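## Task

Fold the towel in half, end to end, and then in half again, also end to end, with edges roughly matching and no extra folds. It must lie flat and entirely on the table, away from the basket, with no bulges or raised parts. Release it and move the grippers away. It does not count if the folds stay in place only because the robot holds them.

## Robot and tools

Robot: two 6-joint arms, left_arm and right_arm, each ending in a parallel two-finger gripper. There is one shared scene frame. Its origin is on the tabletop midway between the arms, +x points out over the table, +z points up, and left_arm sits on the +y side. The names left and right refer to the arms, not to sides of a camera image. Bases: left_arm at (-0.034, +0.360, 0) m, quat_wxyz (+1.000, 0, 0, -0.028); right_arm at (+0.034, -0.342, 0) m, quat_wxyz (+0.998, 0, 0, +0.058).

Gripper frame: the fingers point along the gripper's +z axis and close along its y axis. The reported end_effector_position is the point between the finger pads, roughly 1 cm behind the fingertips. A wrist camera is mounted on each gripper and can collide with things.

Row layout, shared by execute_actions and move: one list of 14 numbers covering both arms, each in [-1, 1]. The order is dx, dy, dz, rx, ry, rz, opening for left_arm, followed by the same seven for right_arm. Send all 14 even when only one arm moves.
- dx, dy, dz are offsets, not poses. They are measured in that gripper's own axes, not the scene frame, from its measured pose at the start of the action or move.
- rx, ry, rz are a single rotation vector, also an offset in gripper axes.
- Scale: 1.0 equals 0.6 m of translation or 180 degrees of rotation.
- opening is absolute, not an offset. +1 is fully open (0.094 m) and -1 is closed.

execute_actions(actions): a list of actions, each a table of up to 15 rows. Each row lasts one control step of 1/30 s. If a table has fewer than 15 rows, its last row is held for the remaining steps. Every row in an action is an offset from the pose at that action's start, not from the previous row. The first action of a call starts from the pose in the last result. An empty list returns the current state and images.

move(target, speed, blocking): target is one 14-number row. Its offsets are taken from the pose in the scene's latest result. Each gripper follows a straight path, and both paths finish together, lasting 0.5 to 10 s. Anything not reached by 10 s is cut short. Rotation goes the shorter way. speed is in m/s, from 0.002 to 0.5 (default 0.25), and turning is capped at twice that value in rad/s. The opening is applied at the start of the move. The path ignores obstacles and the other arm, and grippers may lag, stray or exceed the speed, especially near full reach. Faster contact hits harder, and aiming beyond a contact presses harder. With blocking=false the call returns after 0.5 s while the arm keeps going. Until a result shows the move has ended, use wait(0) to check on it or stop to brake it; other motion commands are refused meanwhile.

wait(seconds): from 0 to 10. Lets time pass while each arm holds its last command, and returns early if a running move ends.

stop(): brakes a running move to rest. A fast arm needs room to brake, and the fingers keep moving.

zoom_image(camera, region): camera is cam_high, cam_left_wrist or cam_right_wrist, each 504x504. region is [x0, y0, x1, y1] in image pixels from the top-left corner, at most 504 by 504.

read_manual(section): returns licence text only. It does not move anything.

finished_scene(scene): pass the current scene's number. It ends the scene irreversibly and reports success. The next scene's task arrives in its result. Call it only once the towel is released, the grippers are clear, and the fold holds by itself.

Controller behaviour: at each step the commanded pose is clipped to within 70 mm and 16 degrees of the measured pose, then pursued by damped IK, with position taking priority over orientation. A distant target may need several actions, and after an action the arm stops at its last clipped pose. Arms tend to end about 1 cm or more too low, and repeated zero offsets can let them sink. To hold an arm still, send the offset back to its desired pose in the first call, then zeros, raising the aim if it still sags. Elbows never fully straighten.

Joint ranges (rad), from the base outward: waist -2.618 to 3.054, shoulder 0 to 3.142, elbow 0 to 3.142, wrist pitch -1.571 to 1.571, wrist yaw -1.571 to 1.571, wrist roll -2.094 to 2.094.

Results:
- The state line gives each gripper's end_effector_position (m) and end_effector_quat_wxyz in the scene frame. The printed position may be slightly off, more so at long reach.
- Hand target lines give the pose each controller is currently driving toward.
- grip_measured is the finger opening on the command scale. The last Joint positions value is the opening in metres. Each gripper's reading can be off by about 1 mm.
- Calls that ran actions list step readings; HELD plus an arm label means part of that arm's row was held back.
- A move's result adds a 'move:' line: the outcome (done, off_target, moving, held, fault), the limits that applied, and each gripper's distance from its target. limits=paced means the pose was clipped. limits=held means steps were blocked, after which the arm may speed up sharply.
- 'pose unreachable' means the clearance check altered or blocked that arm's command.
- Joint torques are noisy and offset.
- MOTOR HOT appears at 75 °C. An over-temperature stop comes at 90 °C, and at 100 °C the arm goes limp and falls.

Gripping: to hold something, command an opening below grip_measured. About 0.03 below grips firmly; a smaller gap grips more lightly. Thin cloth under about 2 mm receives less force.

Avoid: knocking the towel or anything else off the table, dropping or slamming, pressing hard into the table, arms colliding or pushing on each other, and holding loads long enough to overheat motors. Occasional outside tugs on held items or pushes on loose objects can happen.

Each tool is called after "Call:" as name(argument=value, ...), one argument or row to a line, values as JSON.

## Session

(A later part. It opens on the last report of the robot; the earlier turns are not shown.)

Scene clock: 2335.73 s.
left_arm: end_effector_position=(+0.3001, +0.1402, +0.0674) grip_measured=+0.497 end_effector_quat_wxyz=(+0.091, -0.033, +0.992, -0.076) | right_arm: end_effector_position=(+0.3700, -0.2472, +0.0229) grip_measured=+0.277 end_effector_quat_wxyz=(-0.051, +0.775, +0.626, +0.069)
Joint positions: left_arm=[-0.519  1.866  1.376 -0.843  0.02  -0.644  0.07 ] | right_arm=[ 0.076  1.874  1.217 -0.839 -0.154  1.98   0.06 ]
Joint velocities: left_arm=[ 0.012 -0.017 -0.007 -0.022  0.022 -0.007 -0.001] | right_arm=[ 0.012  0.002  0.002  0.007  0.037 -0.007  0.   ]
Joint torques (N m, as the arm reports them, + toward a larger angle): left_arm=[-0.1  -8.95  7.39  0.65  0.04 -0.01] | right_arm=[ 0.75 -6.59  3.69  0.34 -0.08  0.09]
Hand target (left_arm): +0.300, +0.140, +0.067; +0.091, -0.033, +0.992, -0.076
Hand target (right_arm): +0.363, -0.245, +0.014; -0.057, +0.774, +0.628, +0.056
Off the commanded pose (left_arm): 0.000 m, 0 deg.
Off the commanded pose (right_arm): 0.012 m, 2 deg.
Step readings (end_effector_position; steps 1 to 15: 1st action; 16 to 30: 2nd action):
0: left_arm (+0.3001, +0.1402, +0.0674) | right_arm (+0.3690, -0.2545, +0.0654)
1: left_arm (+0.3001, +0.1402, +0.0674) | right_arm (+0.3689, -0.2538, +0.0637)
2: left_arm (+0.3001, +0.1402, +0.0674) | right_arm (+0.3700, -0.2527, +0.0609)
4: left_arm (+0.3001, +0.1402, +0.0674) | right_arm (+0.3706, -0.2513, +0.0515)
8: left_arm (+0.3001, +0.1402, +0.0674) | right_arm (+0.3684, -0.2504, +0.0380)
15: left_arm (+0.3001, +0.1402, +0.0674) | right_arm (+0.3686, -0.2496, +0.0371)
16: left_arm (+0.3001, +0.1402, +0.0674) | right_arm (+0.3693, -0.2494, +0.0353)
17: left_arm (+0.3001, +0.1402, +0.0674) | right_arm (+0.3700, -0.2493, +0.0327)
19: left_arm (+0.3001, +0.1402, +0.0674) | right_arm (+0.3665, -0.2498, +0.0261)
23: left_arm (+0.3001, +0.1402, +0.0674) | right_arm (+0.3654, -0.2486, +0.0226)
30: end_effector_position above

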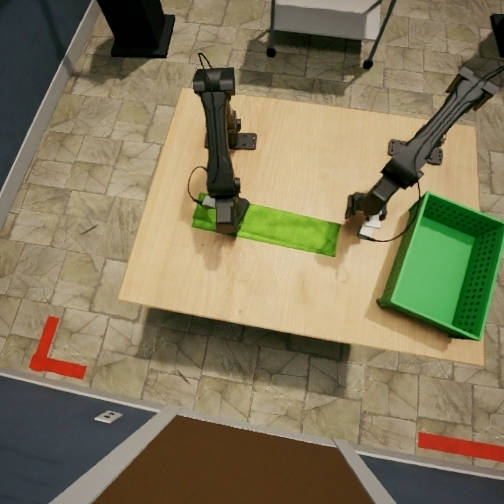

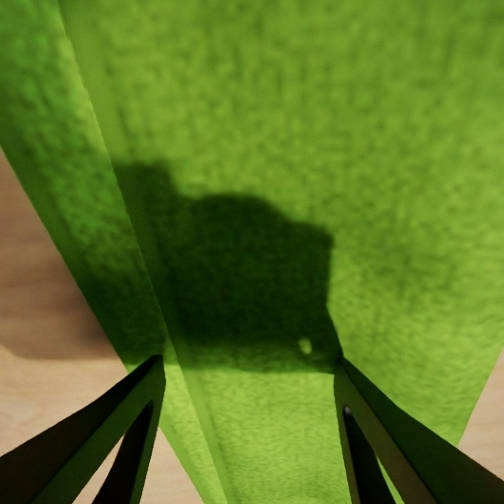

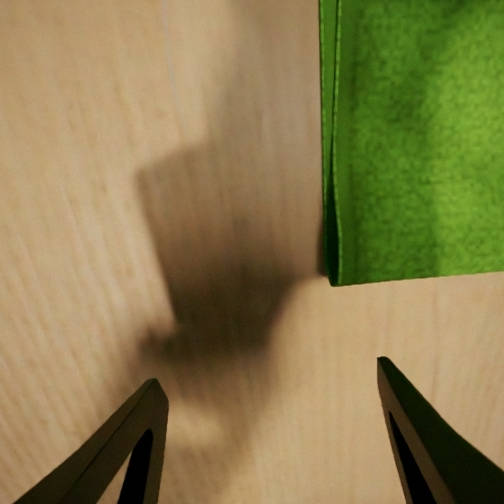

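Call:
execute_actions(
  actions=[
    [[0,0,0,0,0,0,0.5,0,-0.01,0.04,0,0,0,-1]],
    [[0,0,0,0,0,0,0.5,0,0,0.0,0,0,0,-1]],
    [[0,0,0,0,0,0,0.5,0,0,-0.08,0,0,0,-1]],
  ],
)

Scene clock: 2340.43 s.
left_arm: end_effector_position=(+0.3001, +0.1402, +0.0674) grip_measured=+0.497 end_effector_quat_wxyz=(+0.091, -0.033, +0.992, -0.076) | right_arm: end_effector_position=(+0.3709, -0.2491, +0.0559) grip_measured=-0.967 end_effector_quat_wxyz=(-0.044, +0.775, +0.625, +0.084)
Joint positions: left_arm=[-0.519  1.866  1.376 -0.843  0.02  -0.644  0.07 ] | right_arm=[ 0.068  1.804  1.263 -0.924 -0.158  1.977  0.002]
Joint velocities: left_arm=[ 0.022  0.002 -0.017 -0.007 -0.051 -0.022 -0.001] | right_arm=[ 0.012  0.002  0.022 -0.066  0.007 -0.037  0.001]
Joint torques (N m, as the arm reports them, + toward a larger angle): left_arm=[-0.13 -9.05  7.42  0.65  0.04 -0.02] | right_arm=[-0.85 -7.93  6.85  0.24 -0.1  -0.04]
Hand target (left_arm): +0.300, +0.140, +0.067; +0.091, -0.033, +0.992, -0.076
Hand target (right_arm): +0.372, -0.253, +0.064; -0.044, +0.776, +0.623, +0.086
Off the commanded pose (left_arm): 0.000 m, 0 deg.
Off the commanded pose (right_arm): 0.009 m, 0 deg.
Step readings (end_effector_position; steps 1 to 15: 1st action; 16 to 30: 2nd action; 31 to 45: 3rd action):
0: left_arm (+0.3001, +0.1402, +0.0674) | right_arm (+0.3710, -0.2470, +0.0229)
1: left_arm (+0.3001, +0.1402, +0.0674) | right_arm (+0.3714, -0.2467, +0.0214)
2: left_arm (+0.3001, +0.1402, +0.0674) | right_arm (+0.3724, -0.2464, +0.0193)
4: left_arm (+0.3001, +0.1402, +0.0674) | right_arm (+0.3729, -0.2452, +0.0171)
8: left_arm (+0.3001, +0.1402, +0.0674) | right_arm (+0.3758, -0.2444, +0.0174)
15: left_arm (+0.3001, +0.1402, +0.0674) | right_arm (+0.3758, -0.2444, +0.0174)
16: left_arm (+0.3001, +0.1402, +0.0674) | right_arm (+0.3757, -0.2444, +0.0174)
17: left_arm (+0.3001, +0.1402, +0.0674) | right_arm (+0.3757, -0.2444, +0.0174)
19: left_arm (+0.3001, +0.1402, +0.0674) | right_arm (+0.3757, -0.2444, +0.0174)
23: left_arm (+0.3001, +0.1402, +0.0674) | right_arm (+0.3757, -0.2444, +0.0174)
30: left_arm (+0.3001, +0.1402, +0.0674) | right_arm (+0.3757, -0.2444, +0.0174)
31: left_arm (+0.3001, +0.1402, +0.0674) | right_arm (+0.3751, -0.2449, +0.0208)
32: left_arm (+0.3001, +0.1402, +0.0674) | right_arm (+0.3732, -0.2456, +0.0253)
34: left_arm (+0.3001, +0.1402, +0.0674) | right_arm (+0.3736, -0.2468, +0.0386)
38: left_arm (+0.3001, +0.1402, +0.0674) | right_arm (+0.3774, -0.2477, +0.0559)
45: end_effector_position above

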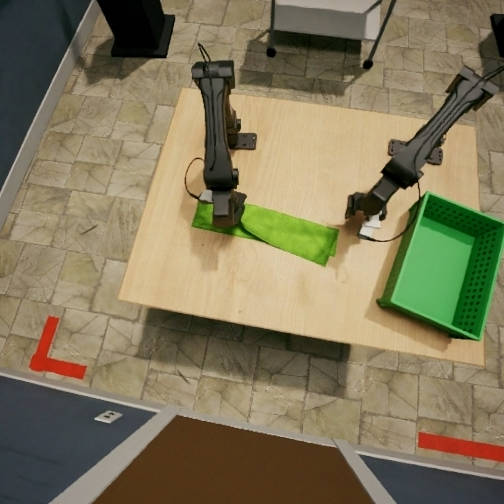

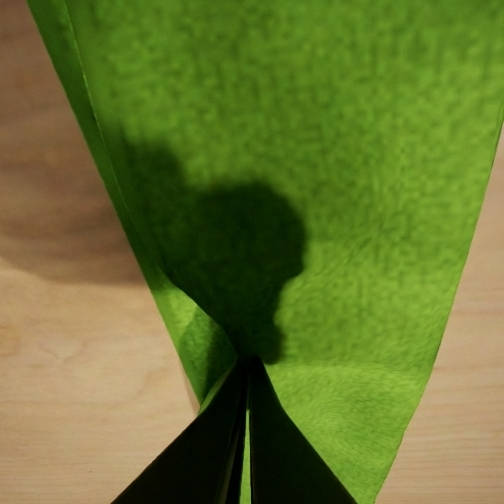

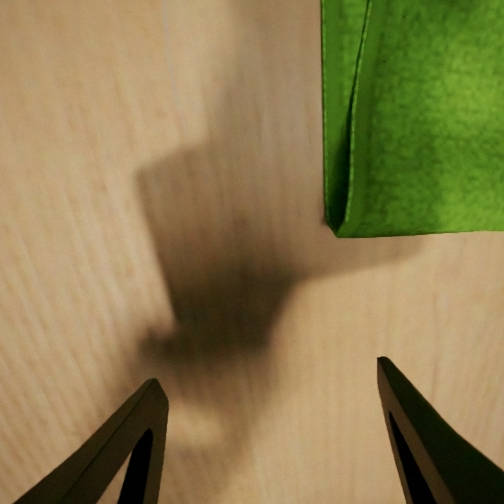

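Single layer. Arc over toward −y_g.

Call:
move(
  target=[0,0,0,0,0,0,0.5,0,-0.14,-0.07,0,0,0,-1],
  speed=0.1,
)

Call:
move(
  target=[0,0,0,0,0,0,0.5,0,-0.16,0.1,0,0,0,-1],
  speed=0.1,
)

Scene clock: 2347.93 s.
left_arm: end_effector_position=(+0.3001, +0.1402, +0.0674) grip_measured=+0.497 end_effector_quat_wxyz=(+0.091, -0.033, +0.992, -0.076) | right_arm: end_effector_position=(+0.2989, -0.2365, +0.0965) grip_measured=-0.967 end_effector_quat_wxyz=(-0.044, +0.774, +0.624, +0.098)
Joint positions: left_arm=[-0.519  1.866  1.376 -0.843  0.02  -0.644  0.07 ] | right_arm=[ 0.159  1.489  1.083 -1.017 -0.158  2.072  0.002]
Joint velocities: left_arm=[-0.032 -0.012  0.007 -0.081  0.022 -0.007 -0.   ] | right_arm=[-0.002  0.002  0.017 -0.007  0.007  0.007 -0.001]
Joint torques (N m, as the arm reports them, + toward a larger angle): left_arm=[ 0.05 -9.05  7.44  0.65  0.02  0.  ] | right_arm=[ 0.82 -6.46  3.81  0.25  0.    0.08]
Hand target (left_arm): +0.300, +0.140, +0.067; +0.091, -0.033, +0.992, -0.076
Hand target (right_arm): +0.287, -0.239, +0.094; -0.045, +0.774, +0.625, +0.084
Off the commanded pose (left_arm): 0.000 m, 0 deg.
Off the commanded pose (right_arm): 0.013 m, 2 deg.
move: off_target (right_arm)

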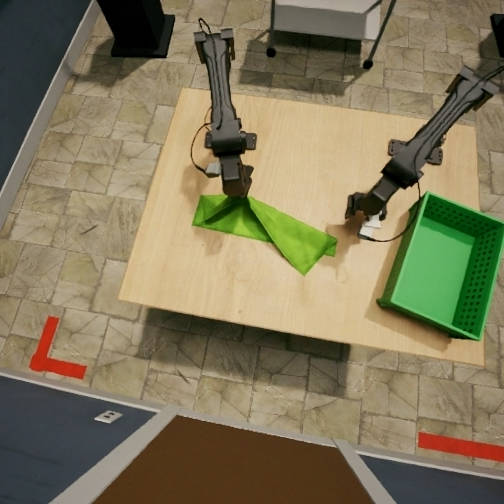

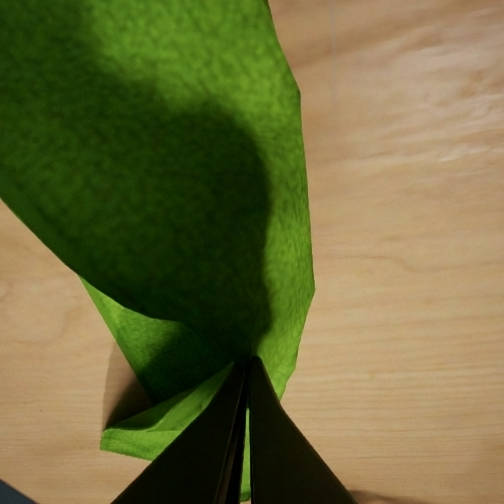

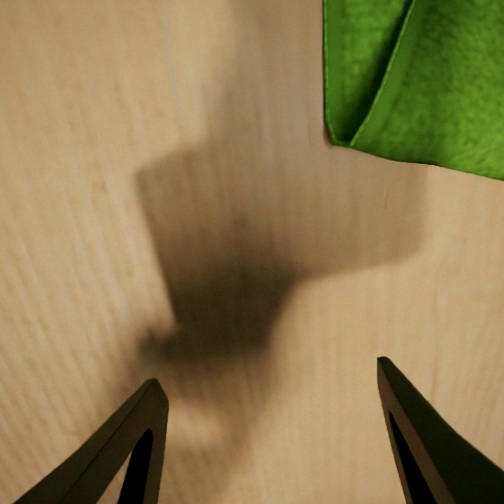

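Scene clock: 2349.60 s.
left_arm: end_effector_position=(+0.3001, +0.1402, +0.0674) grip_measured=+0.497 end_effector_quat_wxyz=(+0.091, -0.033, +0.992, -0.076) | right_arm: end_effector_position=(+0.2173, -0.2073, +0.0333) grip_measured=-0.967 end_effector_quat_wxyz=(-0.097, +0.725, +0.674, +0.101)
Joint positions: left_arm=[-0.519  1.866  1.376 -0.843  0.02  -0.644  0.07 ] | right_arm=[ 0.318  1.338  0.684 -0.782 -0.247  2.096  0.002]
Joint velocities: left_arm=[ 0.017  0.007  0.012 -0.051 -0.051 -0.037 -0.   ] | right_arm=[ 0.007 -0.002 -0.022 -0.022 -0.022  0.037  0.   ]
Joint torques (N m, as the arm reports them, + toward a larger angle): left_arm=[-0.07 -8.96  7.44  0.63  0.04 -0.01] | right_arm=[ 0.76 -5.04  3.52  0.42 -0.2   0.07]
Hand target (left_arm): +0.300, +0.140, +0.067; +0.091, -0.033, +0.992, -0.076
Hand target (right_arm): +0.211, -0.205, +0.033; -0.102, +0.722, +0.677, +0.105
Off the commanded pose (left_arm): 0.000 m, 0 deg.
Off the commanded pose (right_arm): 0.007 m, 10 deg.
joint sent to its limit (right arm) — the command would take joint 6 (wrist roll) past its upper limit, so that joint was sent only as far as its limit.
move: off_target (right_arm)

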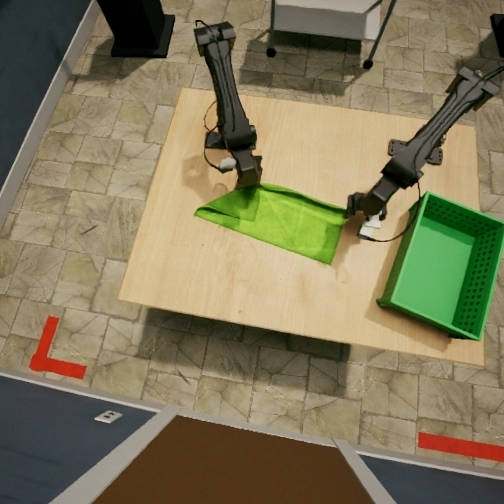

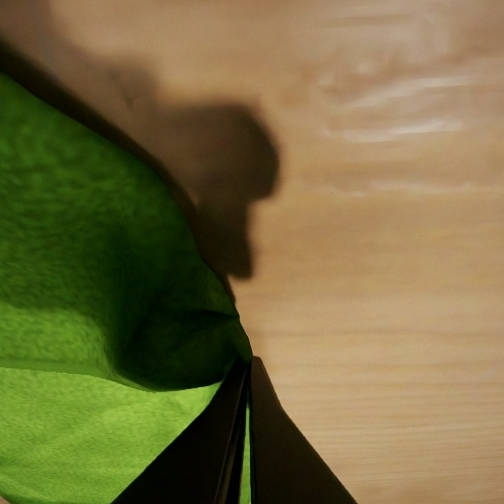

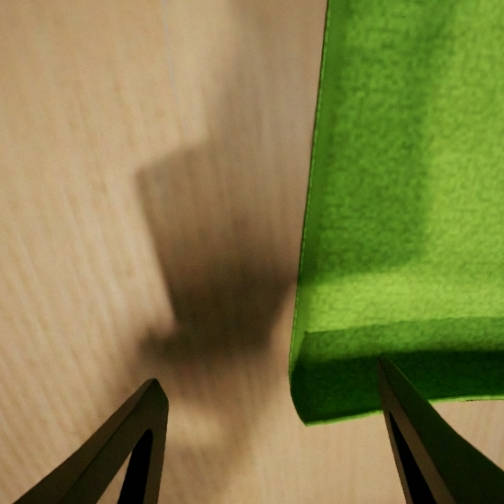

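Mostly opened. Release, lift.

Call:
execute_actions(
  actions=[
    [[0,0,0,0,0,0,0.5,0,0,0.0,0,0,0,1]],
    [[0,0,0,0,0,0,0.5,0,0,-0.12,0,0,-0.08,1]],
    [[0,0,0,0,0,0,0.5,-0.1,-0.05,-0.05,0,0,-0.08,1]],
  ],
)

Call:
zoom_image(
  camera="cam_high",
  region=[130,150,370,300],
)

Scene clock: 2355.47 s.
left_arm: end_effector_position=(+0.3001, +0.1402, +0.0674) grip_measured=+0.497 end_effector_quat_wxyz=(+0.091, -0.033, +0.992, -0.076) | right_arm: end_effector_position=(+0.2056, -0.2949, +0.1049) grip_measured=+1.000 end_effector_quat_wxyz=(-0.049, +0.556, +0.821, +0.122)
Joint positions: left_arm=[-0.519  1.866  1.376 -0.843  0.02  -0.644  0.07 ] | right_arm=[-0.116  1.123  0.844 -1.235 -0.258  1.198  0.094]
Joint velocities: left_arm=[ 0.012 -0.002 -0.007  0.051  0.007  0.022  0.001] | right_arm=[-0.022 -0.017 -0.002 -0.125 -0.095 -0.33   0.   ]
Joint torques (N m, as the arm reports them, + toward a larger angle): left_arm=[-0.06 -9.09  7.38  0.65  0.04 -0.01] | right_arm=[-0.71 -1.93  5.8   0.15 -0.19 -0.02]
Hand target (left_arm): +0.300, +0.140, +0.067; +0.091, -0.033, +0.992, -0.076
Hand target (right_arm): +0.201, -0.294, +0.107; -0.058, +0.540, +0.830, +0.125
Off the commanded pose (left_arm): 0.000 m, 0 deg.
Off the commanded pose (right_arm): 0.006 m, 3 deg.
Step readings (end_effector_position; steps 1 to 15: 1st action; 16 to 30: 2nd action; 31 to 45: 3rd action):
0: left_arm (+0.3001, +0.1402, +0.0674) | right_arm (+0.2176, -0.2068, +0.0334)
1: left_arm (+0.3001, +0.1402, +0.0674) | right_arm (+0.2176, -0.2068, +0.0334)
2: left_arm (+0.3001, +0.1402, +0.0674) | right_arm (+0.2176, -0.2068, +0.0334)
4: left_arm (+0.3001, +0.1402, +0.0674) | right_arm (+0.2176, -0.2068, +0.0334)
8: left_arm (+0.3001, +0.1402, +0.0674) | right_arm (+0.2176, -0.2068, +0.0334)
15: left_arm (+0.3001, +0.1402, +0.0674) | right_arm (+0.2178, -0.2067, +0.0334)
16: left_arm (+0.3001, +0.1402, +0.0674) | right_arm (+0.2171, -0.2079, +0.0374)
17: left_arm (+0.3001, +0.1402, +0.0674) | right_arm (+0.2161, -0.2106, +0.0456)
19: left_arm (+0.3001, +0.1402, +0.0674) | right_arm (+0.2237, -0.2128, +0.0695)
23: left_arm (+0.3001, +0.1402, +0.0674) | right_arm (+0.2355, -0.2164, +0.0979)
30: left_arm (+0.3001, +0.1402, +0.0674) | right_arm (+0.2202, -0.2240, +0.0967)
31: left_arm (+0.3001, +0.1402, +0.0674) | right_arm (+0.2195, -0.2282, +0.0970)
32: left_arm (+0.3001, +0.1402, +0.0674) | right_arm (+0.2202, -0.2399, +0.0976)
34: left_arm (+0.3001, +0.1402, +0.0674) | right_arm (+0.2199, -0.2657, +0.1020)
38: left_arm (+0.3001, +0.1402, +0.0674) | right_arm (+0.2149, -0.2907, +0.1050)
45: end_effector_position above

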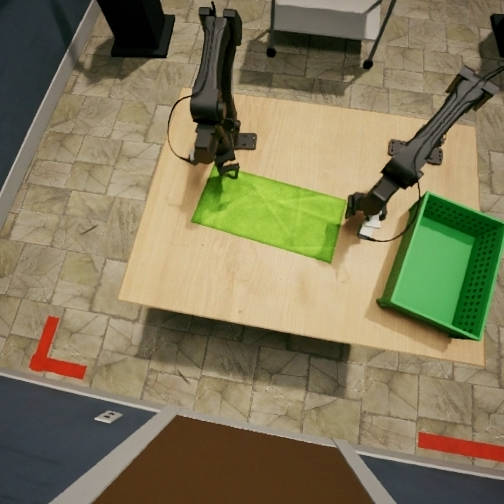

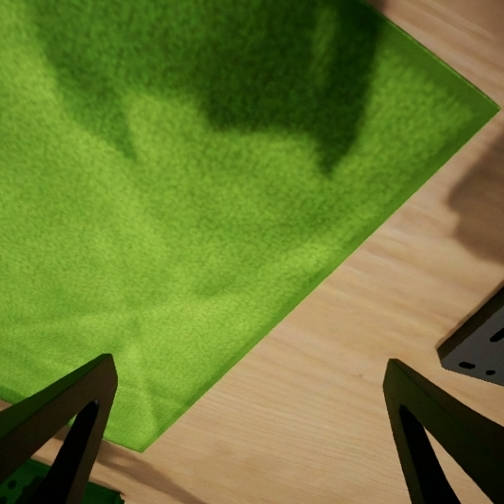

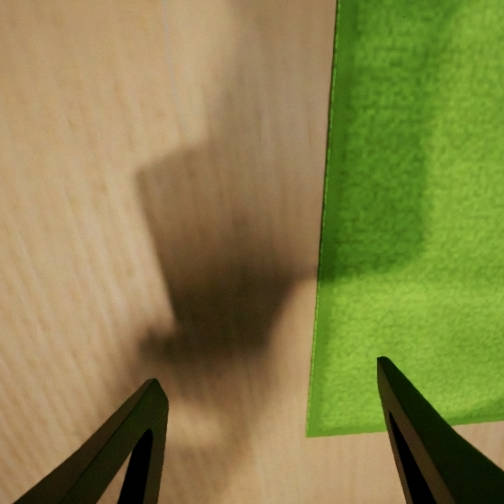

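Region (130, 150, 370, 300) of cam_high's 504x504 image, scaled by 2.100, with more detail than that image has; it fills the top 315 rows of this view, and the rest is white.

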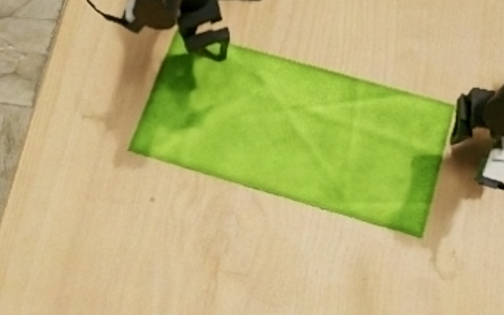

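Call:
move(
  target=[0,0,0,0,0,0,0.5,0,0,0,0,0,-0.29,0.28],
)

Scene clock: 2368.47 s.
left_arm: end_effector_position=(+0.3001, +0.1402, +0.0674) grip_measured=+0.497 end_effector_quat_wxyz=(+0.091, -0.033, +0.992, -0.076) | right_arm: end_effector_position=(+0.2031, -0.2940, +0.1050) grip_measured=+0.283 end_effector_quat_wxyz=(+0.003, +0.144, +0.980, +0.134)
Joint positions: left_arm=[-0.519  1.866  1.376 -0.843  0.02  -0.644  0.07 ] | right_arm=[-0.118  1.123  0.844 -1.246 -0.265  0.297  0.06 ]
Joint velocities: left_arm=[-0.002  0.002  0.007 -0.022  0.007 -0.051 -0.   ] | right_arm=[-0.012  0.007 -0.007 -0.022  0.007  0.007  0.001]
Joint torques (N m, as the arm reports them, + toward a larger angle): left_arm=[ 0.   -9.    7.45  0.66  0.04 -0.01] | right_arm=[ 0.09 -1.85  5.38  0.39 -0.07 -0.04]
Hand target (left_arm): +0.300, +0.140, +0.067; +0.091, -0.033, +0.992, -0.076
Hand target (right_arm): +0.206, -0.295, +0.105; +0.010, +0.138, +0.982, +0.132
Off the commanded pose (left_arm): 0.000 m, 0 deg.
Off the commanded pose (right_arm): 0.003 m, 1 deg.
move: done

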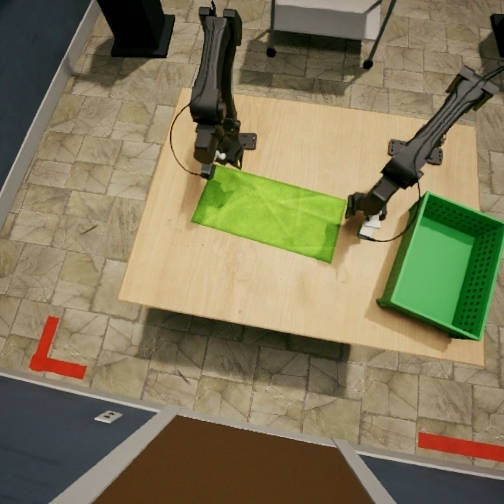

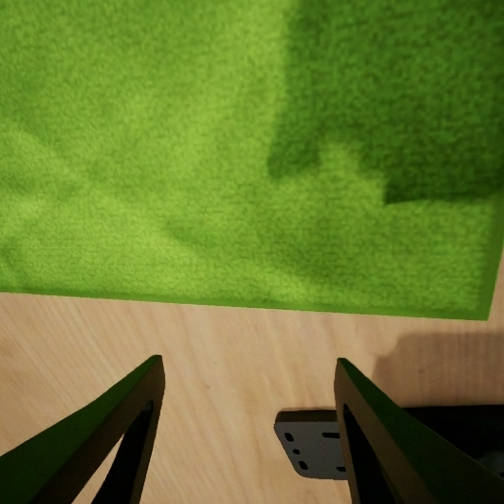

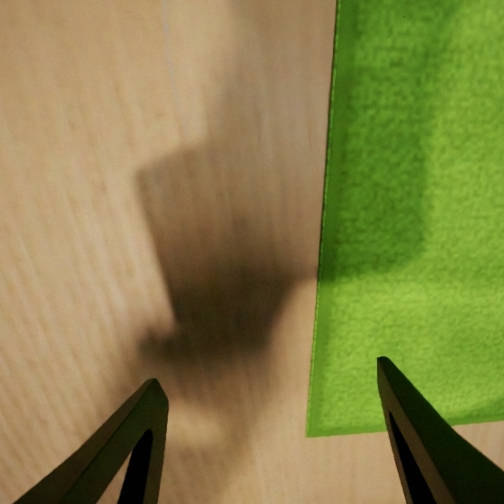

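Call:
move(
  target=[0,0,0,0,0,0,0.5,-0.175,-0.08,0.1,0.045,0,0,0.28],
  speed=0.15,
)

Scene clock: 2378.67 s.
left_arm: end_effector_position=(+0.3001, +0.1402, +0.0674) grip_measured=+0.497 end_effector_quat_wxyz=(+0.091, -0.033, +0.992, -0.076) | right_arm: end_effector_position=(+0.2797, -0.3456, +0.0283) grip_measured=+0.283 end_effector_quat_wxyz=(-0.021, +0.143, +0.987, +0.068)
Joint positions: left_arm=[-0.519  1.866  1.376 -0.843  0.02  -0.644  0.07 ] | right_arm=[-0.237  1.593  0.912 -0.928 -0.137  0.164  0.06 ]
Joint velocities: left_arm=[ 0.017  0.032 -0.007 -0.095 -0.066 -0.037 -0.   ] | right_arm=[-0.002  0.007 -0.012 -0.022 -0.022 -0.007 -0.   ]
Joint torques (N m, as the arm reports them, + toward a larger angle): left_arm=[ 0.02 -8.98  7.46  0.67  0.03 -0.01] | right_arm=[-0.72 -4.    7.07  0.22  0.03 -0.01]
Hand target (left_arm): +0.300, +0.140, +0.067; +0.091, -0.033, +0.992, -0.076
Hand target (right_arm): +0.292, -0.352, +0.031; -0.006, +0.144, +0.988, +0.063
Off the commanded pose (left_arm): 0.000 m, 0 deg.
Off the commanded pose (right_arm): 0.015 m, 2 deg.
move: off_target (right_arm)

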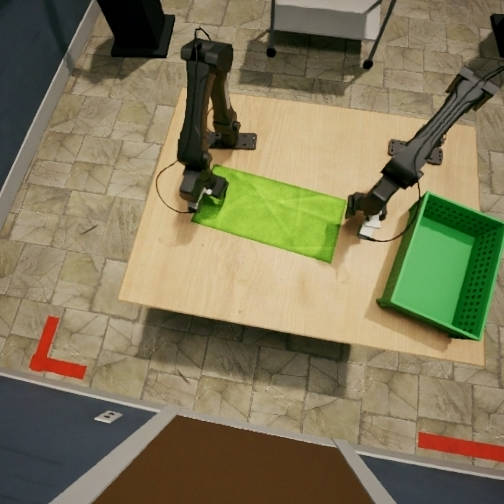

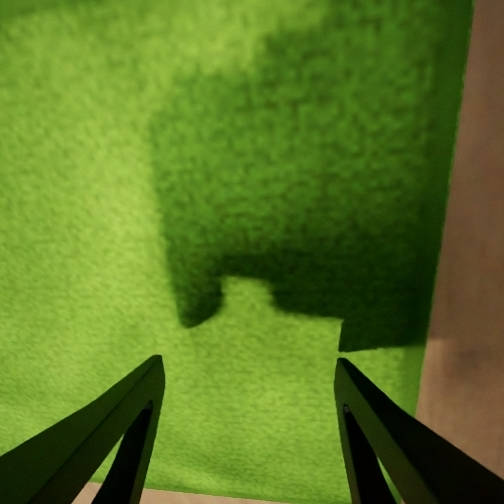

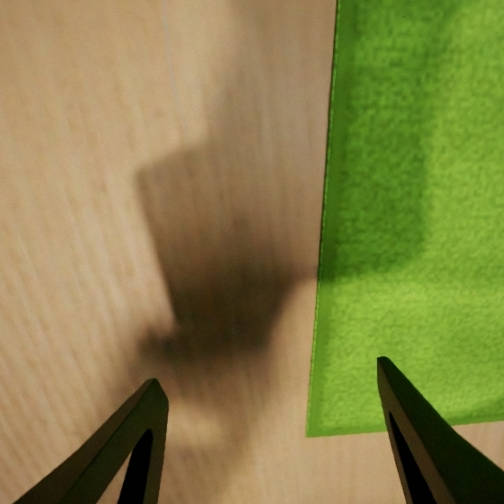

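Call:
move(
  target=[0,0,0,0,0,0,0.5,-0.035,-0.07,-0.005,0,0,0,0.28],
  speed=0.1,
)

Scene clock: 2382.40 s.
left_arm: end_effector_position=(+0.3001, +0.1402, +0.0674) grip_measured=+0.497 end_effector_quat_wxyz=(+0.091, -0.033, +0.992, -0.076) | right_arm: end_effector_position=(+0.2825, -0.3869, +0.0230) grip_measured=+0.283 end_effector_quat_wxyz=(-0.021, +0.143, +0.987, +0.070)
Joint positions: left_arm=[-0.519  1.866  1.376 -0.843  0.02  -0.644  0.07 ] | right_arm=[-0.395  1.649  0.947 -0.93  -0.132  0.005  0.06 ]
Joint velocities: left_arm=[ 0.012 -0.017  0.017  0.007 -0.022 -0.051 -0.001] | right_arm=[ 0.002 -0.002 -0.007  0.007 -0.022  0.022  0.002]
Joint torques (N m, as the arm reports them, + toward a larger angle): left_arm=[-0.01 -9.1   7.46  0.64  0.04 -0.01] | right_arm=[-0.56 -4.09  6.86  0.02 -0.01 -0.03]
Hand target (left_arm): +0.300, +0.140, +0.067; +0.091, -0.033, +0.992, -0.076
Hand target (right_arm): +0.288, -0.392, +0.024; -0.021, +0.143, +0.987, +0.067
Off the commanded pose (left_arm): 0.000 m, 0 deg.
Off the commanded pose (right_arm): 0.008 m, 0 deg.
move: done

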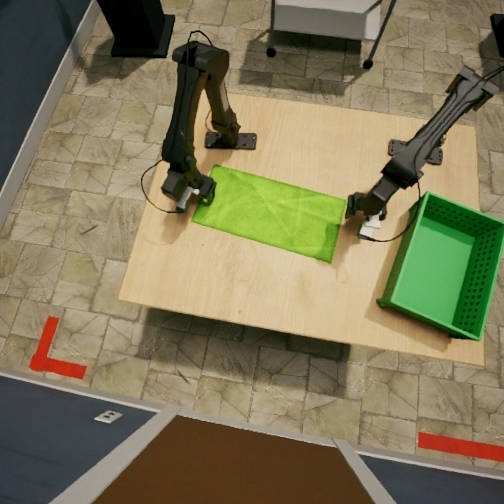

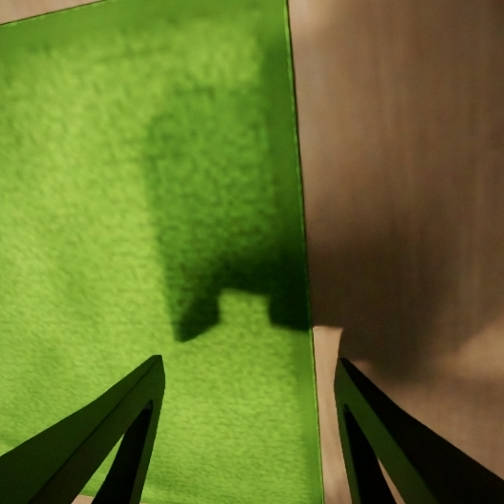

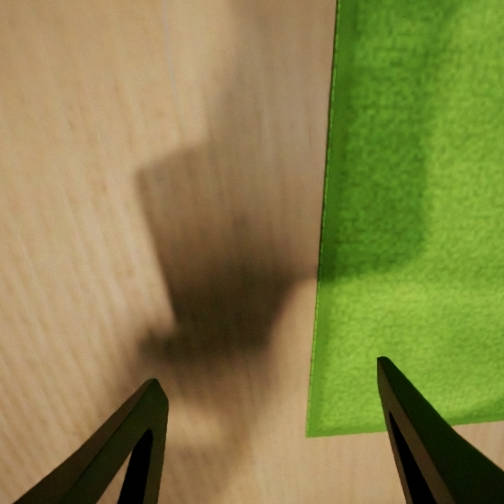

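Call:
execute_actions(
  actions=[
    [[0,0,0,0,0,0,0.5,0,0,0.02,0,0,0,0.28]],
    [[0,0,0,0,0,0,0.5,0,0,0.03,0,0,0,-1]],
    [[0,0,0,0,0,0,0.5,0,0,0.0,0,0,0,-1]],
    [[0,0,0,0,0,0,0.5,0,0,-0.08,0,0,0,-1]],
  ],
)

Scene clock: 2398.27 s.
left_arm: end_effector_position=(+0.3001, +0.1402, +0.0674) grip_measured=+0.497 end_effector_quat_wxyz=(+0.091, -0.033, +0.992, -0.076) | right_arm: end_effector_position=(+0.2869, -0.3917, +0.0522) grip_measured=-0.978 end_effector_quat_wxyz=(-0.011, +0.142, +0.988, +0.066)
Joint positions: left_arm=[-0.519  1.866  1.376 -0.843  0.02  -0.644  0.07 ] | right_arm=[-0.405  1.604  1.026 -1.034 -0.128 -0.004  0.001]
Joint velocities: left_arm=[-0.017 -0.022  0.012 -0.037 -0.007 -0.051  0.   ] | right_arm=[ 0.002 -0.017 -0.012 -0.11  -0.037 -0.007 -0.   ]
Joint torques (N m, as the arm reports them, + toward a larger angle): left_arm=[-0.04 -9.    7.39  0.63  0.02  0.  ] | right_arm=[-0.91 -6.39  6.66  0.06 -0.05 -0.05]
Hand target (left_arm): +0.300, +0.140, +0.067; +0.091, -0.033, +0.992, -0.076
Hand target (right_arm): +0.289, -0.396, +0.061; -0.002, +0.145, +0.987, +0.065
Off the commanded pose (left_arm): 0.000 m, 0 deg.
Off the commanded pose (right_arm): 0.010 m, 1 deg.
Step readings (end_effector_position; steps 1 to 15: 1st action; 16 to 30: 2nd action; 31 to 45: 3rd action; 46 to 60: 4th action):
0: left_arm (+0.3001, +0.1402, +0.0674) | right_arm (+0.2825, -0.3869, +0.0230)
1: left_arm (+0.3001, +0.1402, +0.0674) | right_arm (+0.2830, -0.3870, +0.0227)
2: left_arm (+0.3001, +0.1402, +0.0674) | right_arm (+0.2839, -0.3873, +0.0222)
4: left_arm (+0.3001, +0.1402, +0.0674) | right_arm (+0.2849, -0.3876, +0.0211)
8: left_arm (+0.3001, +0.1402, +0.0674) | right_arm (+0.2865, -0.3880, +0.0206)
15: left_arm (+0.3001, +0.1402, +0.0674) | right_arm (+0.2881, -0.3885, +0.0206)
16: left_arm (+0.3001, +0.1402, +0.0674) | right_arm (+0.2887, -0.3886, +0.0198)
17: left_arm (+0.3001, +0.1402, +0.0674) | right_arm (+0.2896, -0.3889, +0.0184)
19: left_arm (+0.3001, +0.1402, +0.0674) | right_arm (+0.2896, -0.3889, +0.0152)
23: left_arm (+0.3001, +0.1402, +0.0674) | right_arm (+0.2898, -0.3897, +0.0136)
30: left_arm (+0.3001, +0.1402, +0.0674) | right_arm (+0.2898, -0.3897, +0.0136)
31: left_arm (+0.3001, +0.1402, +0.0674) | right_arm (+0.2897, -0.3897, +0.0136)
32: left_arm (+0.3001, +0.1402, +0.0674) | right_arm (+0.2897, -0.3897, +0.0136)
34: left_arm (+0.3001, +0.1402, +0.0674) | right_arm (+0.2897, -0.3897, +0.0136)
38: left_arm (+0.3001, +0.1402, +0.0674) | right_arm (+0.2897, -0.3897, +0.0136)
45: left_arm (+0.3001, +0.1402, +0.0674) | right_arm (+0.2897, -0.3897, +0.0136)
46: left_arm (+0.3001, +0.1402, +0.0674) | right_arm (+0.2886, -0.3897, +0.0167)
47: left_arm (+0.3001, +0.1402, +0.0674) | right_arm (+0.2870, -0.3896, +0.0221)
49: left_arm (+0.3001, +0.1402, +0.0674) | right_arm (+0.2907, -0.3917, +0.0360)
53: left_arm (+0.3001, +0.1402, +0.0674) | right_arm (+0.2956, -0.3942, +0.0517)
60: end_effector_position above

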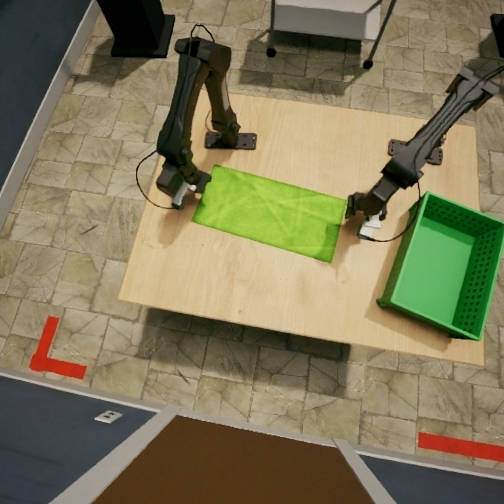

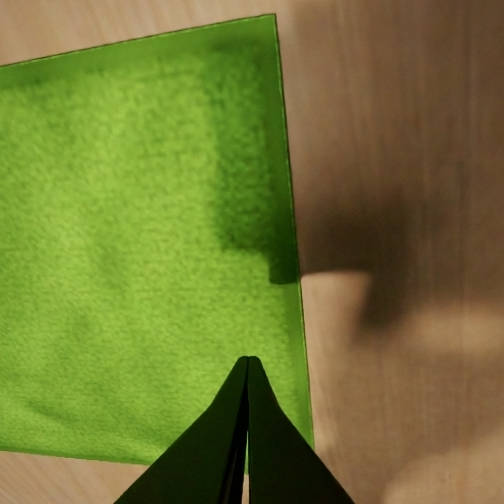

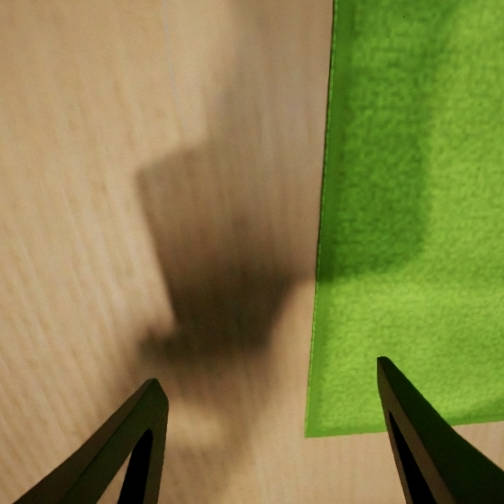

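Here the table floor is lower (0.0136); descend further first.

Call:
execute_actions(
  actions=[
    [[0,0,0,0,0,0,0.5,0,0.005,0.06,0,0,0,0.28]],
    [[0,0,0,0,0,0,0.5,0,0,0.03,0,0,0,0.28]],
    [[0,0,0,0,0,0,0.5,0,0,0.03,0,0,0,-1]],
    [[0,0,0,0,0,0,0.5,0,0,0.0,0,0,0,-1]],
    [[0,0,0,0,0,0,0.5,0,0,-0.08,0,0,0,-1]],
  ],
)

Scene clock: 2405.63 s.
left_arm: end_effector_position=(+0.3001, +0.1402, +0.0674) grip_measured=+0.497 end_effector_quat_wxyz=(+0.091, -0.033, +0.992, -0.076) | right_arm: end_effector_position=(+0.2898, -0.3914, +0.0512) grip_measured=-0.978 end_effector_quat_wxyz=(+0.002, +0.147, +0.987, +0.062)
Joint positions: left_arm=[-0.519  1.866  1.376 -0.843  0.02  -0.644  0.07 ] | right_arm=[-0.398  1.589  1.009 -1.003 -0.124  0.013  0.001]
Joint velocities: left_arm=[-0.012 -0.002  0.007 -0.007 -0.066 -0.007 -0.001] | right_arm=[-0.002  0.012 -0.002 -0.11   0.007 -0.037  0.   ]
Joint torques (N m, as the arm reports them, + toward a larger angle): left_arm=[-0.11 -8.97  7.43  0.64  0.04  0.  ] | right_arm=[-0.78 -6.27  6.8   0.06 -0.05 -0.01]
Hand target (left_arm): +0.300, +0.140, +0.067; +0.091, -0.033, +0.992, -0.076
Hand target (right_arm): +0.292, -0.396, +0.060; +0.011, +0.149, +0.987, +0.061
Off the commanded pose (left_arm): 0.000 m, 0 deg.
Off the commanded pose (right_arm): 0.010 m, 1 deg.
Step readings (end_effector_position; steps 1 to 15: 1st action; 16 to 30: 2nd action; 31 to 45: 3rd action; 46 to 60: 4th action; 61 to 75: 5th action):
0: left_arm (+0.3001, +0.1402, +0.0674) | right_arm (+0.2845, -0.3910, +0.0523)
1: left_arm (+0.3001, +0.1402, +0.0674) | right_arm (+0.2855, -0.3909, +0.0497)
2: left_arm (+0.3001, +0.1402, +0.0674) | right_arm (+0.2865, -0.3904, +0.0451)
4: left_arm (+0.3001, +0.1402, +0.0674) | right_arm (+0.2824, -0.3873, +0.0340)
8: left_arm (+0.3001, +0.1402, +0.0674) | right_arm (+0.2807, -0.3855, +0.0239)
15: left_arm (+0.3001, +0.1402, +0.0674) | right_arm (+0.2882, -0.3876, +0.0235)
16: left_arm (+0.3001, +0.1402, +0.0674) | right_arm (+0.2891, -0.3878, +0.0227)
17: left_arm (+0.3001, +0.1402, +0.0674) | right_arm (+0.2902, -0.3881, +0.0214)
19: left_arm (+0.3001, +0.1402, +0.0674) | right_arm (+0.2900, -0.3881, +0.0181)
23: left_arm (+0.3001, +0.1402, +0.0674) | right_arm (+0.2901, -0.3881, +0.0159)
30: left_arm (+0.3001, +0.1402, +0.0674) | right_arm (+0.2902, -0.3881, +0.0159)
31: left_arm (+0.3001, +0.1402, +0.0674) | right_arm (+0.2908, -0.3884, +0.0154)
32: left_arm (+0.3001, +0.1402, +0.0674) | right_arm (+0.2918, -0.3892, +0.0145)
34: left_arm (+0.3001, +0.1402, +0.0674) | right_arm (+0.2934, -0.3901, +0.0130)
38: left_arm (+0.3001, +0.1402, +0.0674) | right_arm (+0.2940, -0.3899, +0.0128)
45: left_arm (+0.3001, +0.1402, +0.0674) | right_arm (+0.2940, -0.3899, +0.0128)
46: left_arm (+0.3001, +0.1402, +0.0674) | right_arm (+0.2938, -0.3899, +0.0127)
47: left_arm (+0.3001, +0.1402, +0.0674) | right_arm (+0.2938, -0.3899, +0.0127)
49: left_arm (+0.3001, +0.1402, +0.0674) | right_arm (+0.2938, -0.3899, +0.0127)
53: left_arm (+0.3001, +0.1402, +0.0674) | right_arm (+0.2938, -0.3899, +0.0127)
60: left_arm (+0.3001, +0.1402, +0.0674) | right_arm (+0.2938, -0.3899, +0.0127)
61: left_arm (+0.3001, +0.1402, +0.0674) | right_arm (+0.2931, -0.3901, +0.0162)
62: left_arm (+0.3001, +0.1402, +0.0674) | right_arm (+0.2913, -0.3900, +0.0216)
64: left_arm (+0.3001, +0.1402, +0.0674) | right_arm (+0.2944, -0.3918, +0.0356)
68: left_arm (+0.3001, +0.1402, +0.0674) | right_arm (+0.2986, -0.3940, +0.0509)
75: end_effector_position above

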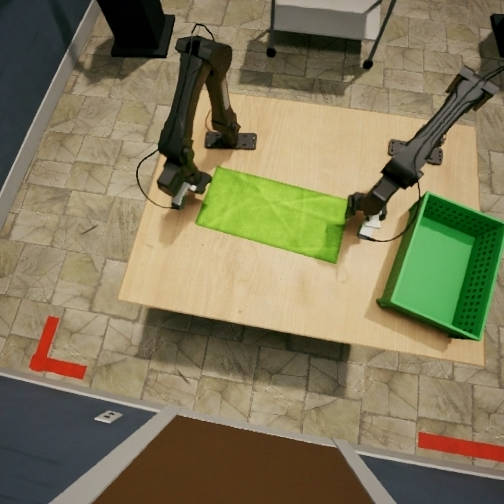

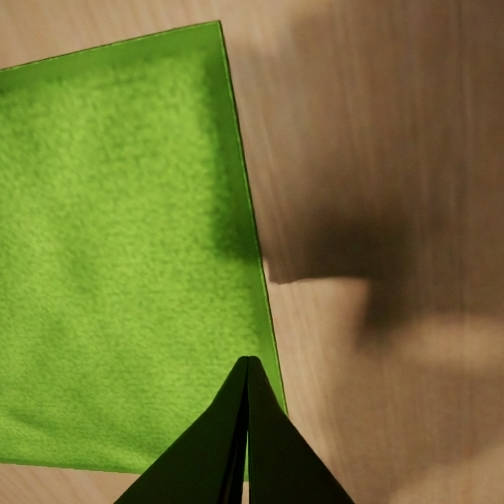

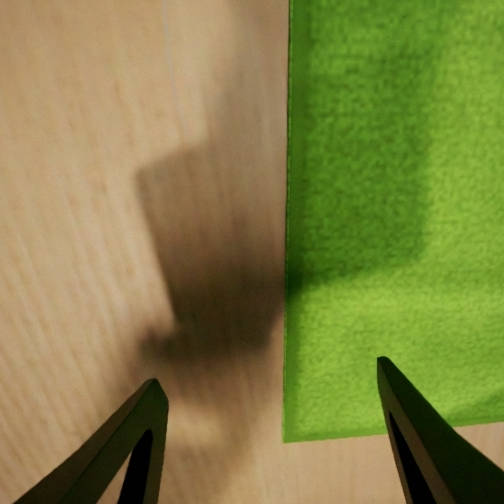

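Call:
execute_actions(
  actions=[
    [[0,0,0,0,0,0,0.5,0,0.03,0.06,0.025,0,0,0.28]],
    [[0,0,0,0,0,0,0.5,0,0,0.03,0,0,0,0.28]],
    [[0,0,0,0,0,0,0.5,0,0,0.03,0,0,0,-1]],
    [[0,0,0,0,0,0,0.5,0,0,0.0,0,0,0,-1]],
    [[0,0,0,0,0,0,0.5,0,0,-0.08,0,0,0,-1]],
  ],
)

Scene clock: 2413.87 s.
left_arm: end_effector_position=(+0.3001, +0.1402, +0.0674) grip_measured=+0.497 end_effector_quat_wxyz=(+0.091, -0.033, +0.992, -0.076) | right_arm: end_effector_position=(+0.3039, -0.3703, +0.0526) grip_measured=-0.978 end_effector_quat_wxyz=(+0.020, +0.140, +0.990, +0.027)
Joint positions: left_arm=[-0.519  1.866  1.376 -0.843  0.02  -0.644  0.07 ] | right_arm=[-0.262  1.582  1.01  -0.96  -0.054  0.137  0.001]
Joint velocities: left_arm=[-0.012 -0.012  0.002  0.007  0.022  0.037 -0.   ] | right_arm=[-0.022 -0.002 -0.027 -0.125  0.022 -0.022 -0.   ]
Joint torques (N m, as the arm reports them, + toward a larger angle): left_arm=[-0.06 -9.03  7.52  0.66  0.04 -0.05] | right_arm=[-0.64 -6.2   6.8   0.2  -0.03 -0.04]
Hand target (left_arm): +0.300, +0.140, +0.067; +0.091, -0.033, +0.992, -0.076
Hand target (right_arm): +0.307, -0.373, +0.061; +0.028, +0.141, +0.989, +0.027
Off the commanded pose (left_arm): 0.000 m, 0 deg.
Off the commanded pose (right_arm): 0.010 m, 1 deg.
Step readings (end_effector_position; steps 1 to 15: 1st action; 16 to 30: 2nd action; 31 to 45: 3rd action; 46 to 60: 4th action; 61 to 75: 5th action):
0: left_arm (+0.3001, +0.1402, +0.0674) | right_arm (+0.2874, -0.3907, +0.0513)
1: left_arm (+0.3001, +0.1402, +0.0674) | right_arm (+0.2884, -0.3901, +0.0489)
2: left_arm (+0.3001, +0.1402, +0.0674) | right_arm (+0.2908, -0.3862, +0.0450)
4: left_arm (+0.3001, +0.1402, +0.0674) | right_arm (+0.2911, -0.3719, +0.0355)
8: left_arm (+0.3001, +0.1402, +0.0674) | right_arm (+0.2921, -0.3640, +0.0257)
15: left_arm (+0.3001, +0.1402, +0.0674) | right_arm (+0.2984, -0.3676, +0.0252)
16: left_arm (+0.3001, +0.1402, +0.0674) | right_arm (+0.2993, -0.3678, +0.0245)
17: left_arm (+0.3001, +0.1402, +0.0674) | right_arm (+0.3005, -0.3680, +0.0233)
19: left_arm (+0.3001, +0.1402, +0.0674) | right_arm (+0.3007, -0.3680, +0.0201)
23: left_arm (+0.3001, +0.1402, +0.0674) | right_arm (+0.3012, -0.3681, +0.0165)
30: left_arm (+0.3001, +0.1402, +0.0674) | right_arm (+0.3040, -0.3685, +0.0164)
31: left_arm (+0.3001, +0.1402, +0.0674) | right_arm (+0.3049, -0.3686, +0.0159)
32: left_arm (+0.3001, +0.1402, +0.0674) | right_arm (+0.3061, -0.3691, +0.0147)
34: left_arm (+0.3001, +0.1402, +0.0674) | right_arm (+0.3075, -0.3708, +0.0140)
38: left_arm (+0.3001, +0.1402, +0.0674) | right_arm (+0.3093, -0.3710, +0.0138)
45: left_arm (+0.3001, +0.1402, +0.0674) | right_arm (+0.3093, -0.3710, +0.0138)
46: left_arm (+0.3001, +0.1402, +0.0674) | right_arm (+0.3091, -0.3710, +0.0138)
47: left_arm (+0.3001, +0.1402, +0.0674) | right_arm (+0.3091, -0.3710, +0.0138)
49: left_arm (+0.3001, +0.1402, +0.0674) | right_arm (+0.3091, -0.3710, +0.0138)
53: left_arm (+0.3001, +0.1402, +0.0674) | right_arm (+0.3091, -0.3710, +0.0138)
60: left_arm (+0.3001, +0.1402, +0.0674) | right_arm (+0.3091, -0.3710, +0.0138)
61: left_arm (+0.3001, +0.1402, +0.0674) | right_arm (+0.3080, -0.3709, +0.0168)
62: left_arm (+0.3001, +0.1402, +0.0674) | right_arm (+0.3057, -0.3705, +0.0220)
64: left_arm (+0.3001, +0.1402, +0.0674) | right_arm (+0.3079, -0.3708, +0.0363)
68: left_arm (+0.3001, +0.1402, +0.0674) | right_arm (+0.3128, -0.3716, +0.0527)
75: end_effector_position above

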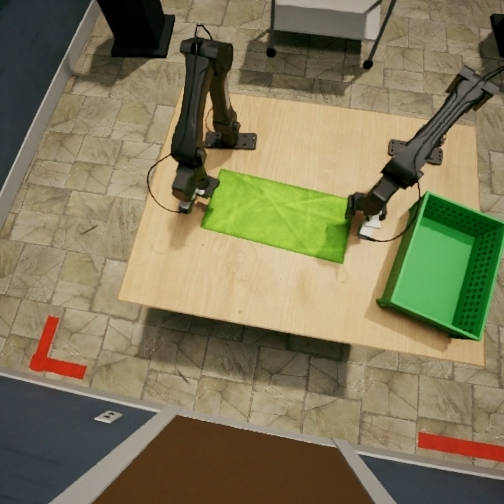

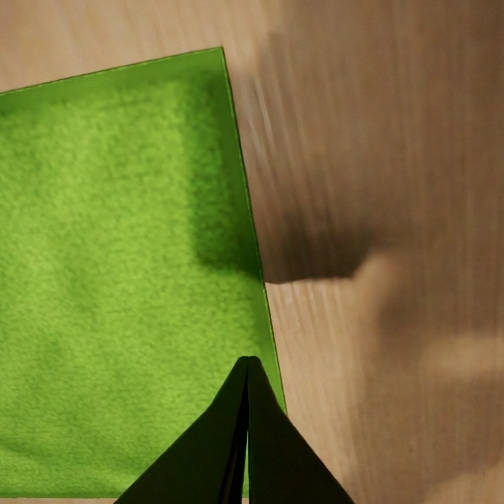

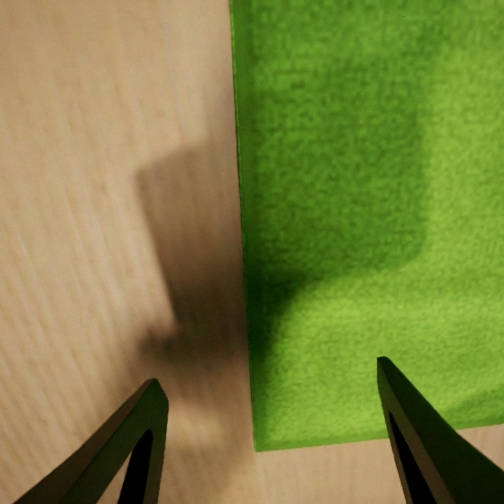

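Call:
execute_actions(
  actions=[
    [[0,-0.03,0.09,0,0,0,0.5,0.015,0.03,0.06,0.03,0,0,0.28]],
    [[0,0,0.04,0,0,0,0.5,0,0,0.03,0,0,0,0.28]],
    [[0,0,0.03,0,0,0,0.5,0,0,0.03,0,0,0,-1]],
    [[0,0,0.03,0,0,0,0.5,0,0,0.0,0,0,0,-1]],
    [[0,0,0.03,0,0,0,0.5,0,0,-0.08,0,0,0,-1]],
  ],
)

Scene clock: 2425.47 s.
left_arm: end_effector_position=(+0.3088, +0.1156, +0.0191) grip_measured=+0.497 end_effector_quat_wxyz=(+0.086, -0.029, +0.993, -0.073) | right_arm: end_effector_position=(+0.3101, -0.3442, +0.0524) grip_measured=-0.962 end_effector_quat_wxyz=(+0.035, +0.135, +0.990, -0.003)
Joint positions: left_arm=[-0.56   2.009  1.376 -0.712  0.013 -0.678  0.07 ] | right_arm=[-0.12   1.573  1.    -0.929  0.016  0.268  0.002]
Joint velocities: left_arm=[ 0.017  0.002 -0.007 -0.022  0.066 -0.066 -0.   ] | right_arm=[-0.027 -0.017 -0.017 -0.022  0.007 -0.007 -0.001]
Joint torques (N m, as the arm reports them, + toward a larger angle): left_arm=[-0.19 -6.99  5.58  1.09  0.02 -0.01] | right_arm=[ 0.18 -6.32  6.8   0.17  0.01  0.05]
Hand target (left_arm): +0.311, +0.113, +0.002; +0.086, -0.029, +0.993, -0.073
Hand target (right_arm): +0.313, -0.343, +0.061; +0.043, +0.135, +0.990, -0.002
Off the commanded pose (left_arm): 0.018 m, 0 deg.
Off the commanded pose (right_arm): 0.010 m, 1 deg.
Step readings (end_effector_position; steps 1 to 15: 1st action; 16 to 30: 2nd action; 31 to 45: 3rd action; 46 to 60: 4th action; 61 to 75: 5th action):
0: left_arm (+0.3001, +0.1402, +0.0674) | right_arm (+0.3015, -0.3699, +0.0525)
1: left_arm (+0.3009, +0.1387, +0.0644) | right_arm (+0.3021, -0.3694, +0.0500)
2: left_arm (+0.3042, +0.1345, +0.0599) | right_arm (+0.3033, -0.3653, +0.0458)
4: left_arm (+0.3067, +0.1257, +0.0431) | right_arm (+0.2998, -0.3505, +0.0350)
8: left_arm (+0.3042, +0.1191, +0.0201) | right_arm (+0.2973, -0.3423, +0.0241)
15: left_arm (+0.3080, +0.1162, +0.0209) | right_arm (+0.3035, -0.3456, +0.0241)
16: left_arm (+0.3085, +0.1158, +0.0197) | right_arm (+0.3045, -0.3456, +0.0234)
17: left_arm (+0.3088, +0.1156, +0.0191) | right_arm (+0.3059, -0.3456, +0.0224)
19: left_arm (+0.3088, +0.1156, +0.0191) | right_arm (+0.3064, -0.3456, +0.0191)
23: left_arm (+0.3088, +0.1156, +0.0191) | right_arm (+0.3072, -0.3456, +0.0155)
30: left_arm (+0.3088, +0.1156, +0.0191) | right_arm (+0.3100, -0.3457, +0.0156)
31: left_arm (+0.3088, +0.1156, +0.0191) | right_arm (+0.3107, -0.3457, +0.0148)
32: left_arm (+0.3088, +0.1156, +0.0191) | right_arm (+0.3121, -0.3451, +0.0137)
34: left_arm (+0.3088, +0.1156, +0.0191) | right_arm (+0.3155, -0.3442, +0.0138)
38: left_arm (+0.3088, +0.1156, +0.0191) | right_arm (+0.3167, -0.3442, +0.0139)
45: left_arm (+0.3088, +0.1156, +0.0191) | right_arm (+0.3167, -0.3442, +0.0139)
46: left_arm (+0.3088, +0.1156, +0.0191) | right_arm (+0.3165, -0.3442, +0.0139)
47: left_arm (+0.3088, +0.1156, +0.0191) | right_arm (+0.3165, -0.3442, +0.0139)
49: left_arm (+0.3088, +0.1156, +0.0191) | right_arm (+0.3165, -0.3442, +0.0139)
53: left_arm (+0.3088, +0.1156, +0.0191) | right_arm (+0.3165, -0.3442, +0.0139)
60: left_arm (+0.3088, +0.1156, +0.0191) | right_arm (+0.3165, -0.3442, +0.0139)
61: left_arm (+0.3088, +0.1156, +0.0191) | right_arm (+0.3159, -0.3442, +0.0174)
62: left_arm (+0.3088, +0.1156, +0.0191) | right_arm (+0.3139, -0.3442, +0.0228)
64: left_arm (+0.3088, +0.1156, +0.0191) | right_arm (+0.3154, -0.3442, +0.0372)
68: left_arm (+0.3088, +0.1156, +0.0191) | right_arm (+0.3189, -0.3442, +0.0529)
75: end_effector_position above

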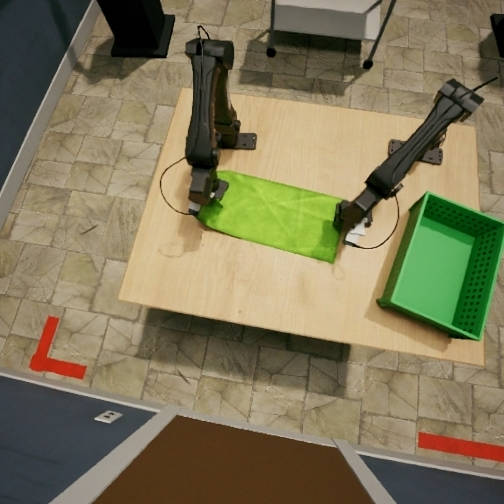

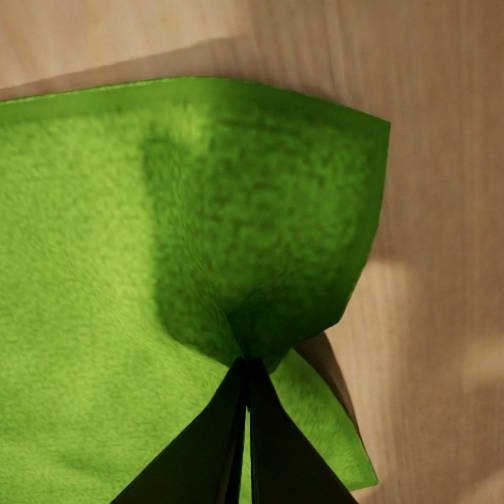

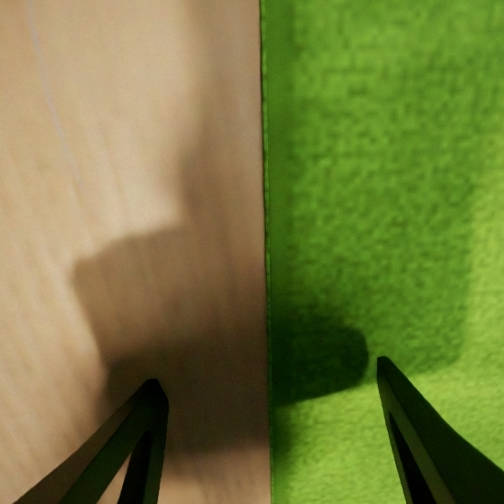

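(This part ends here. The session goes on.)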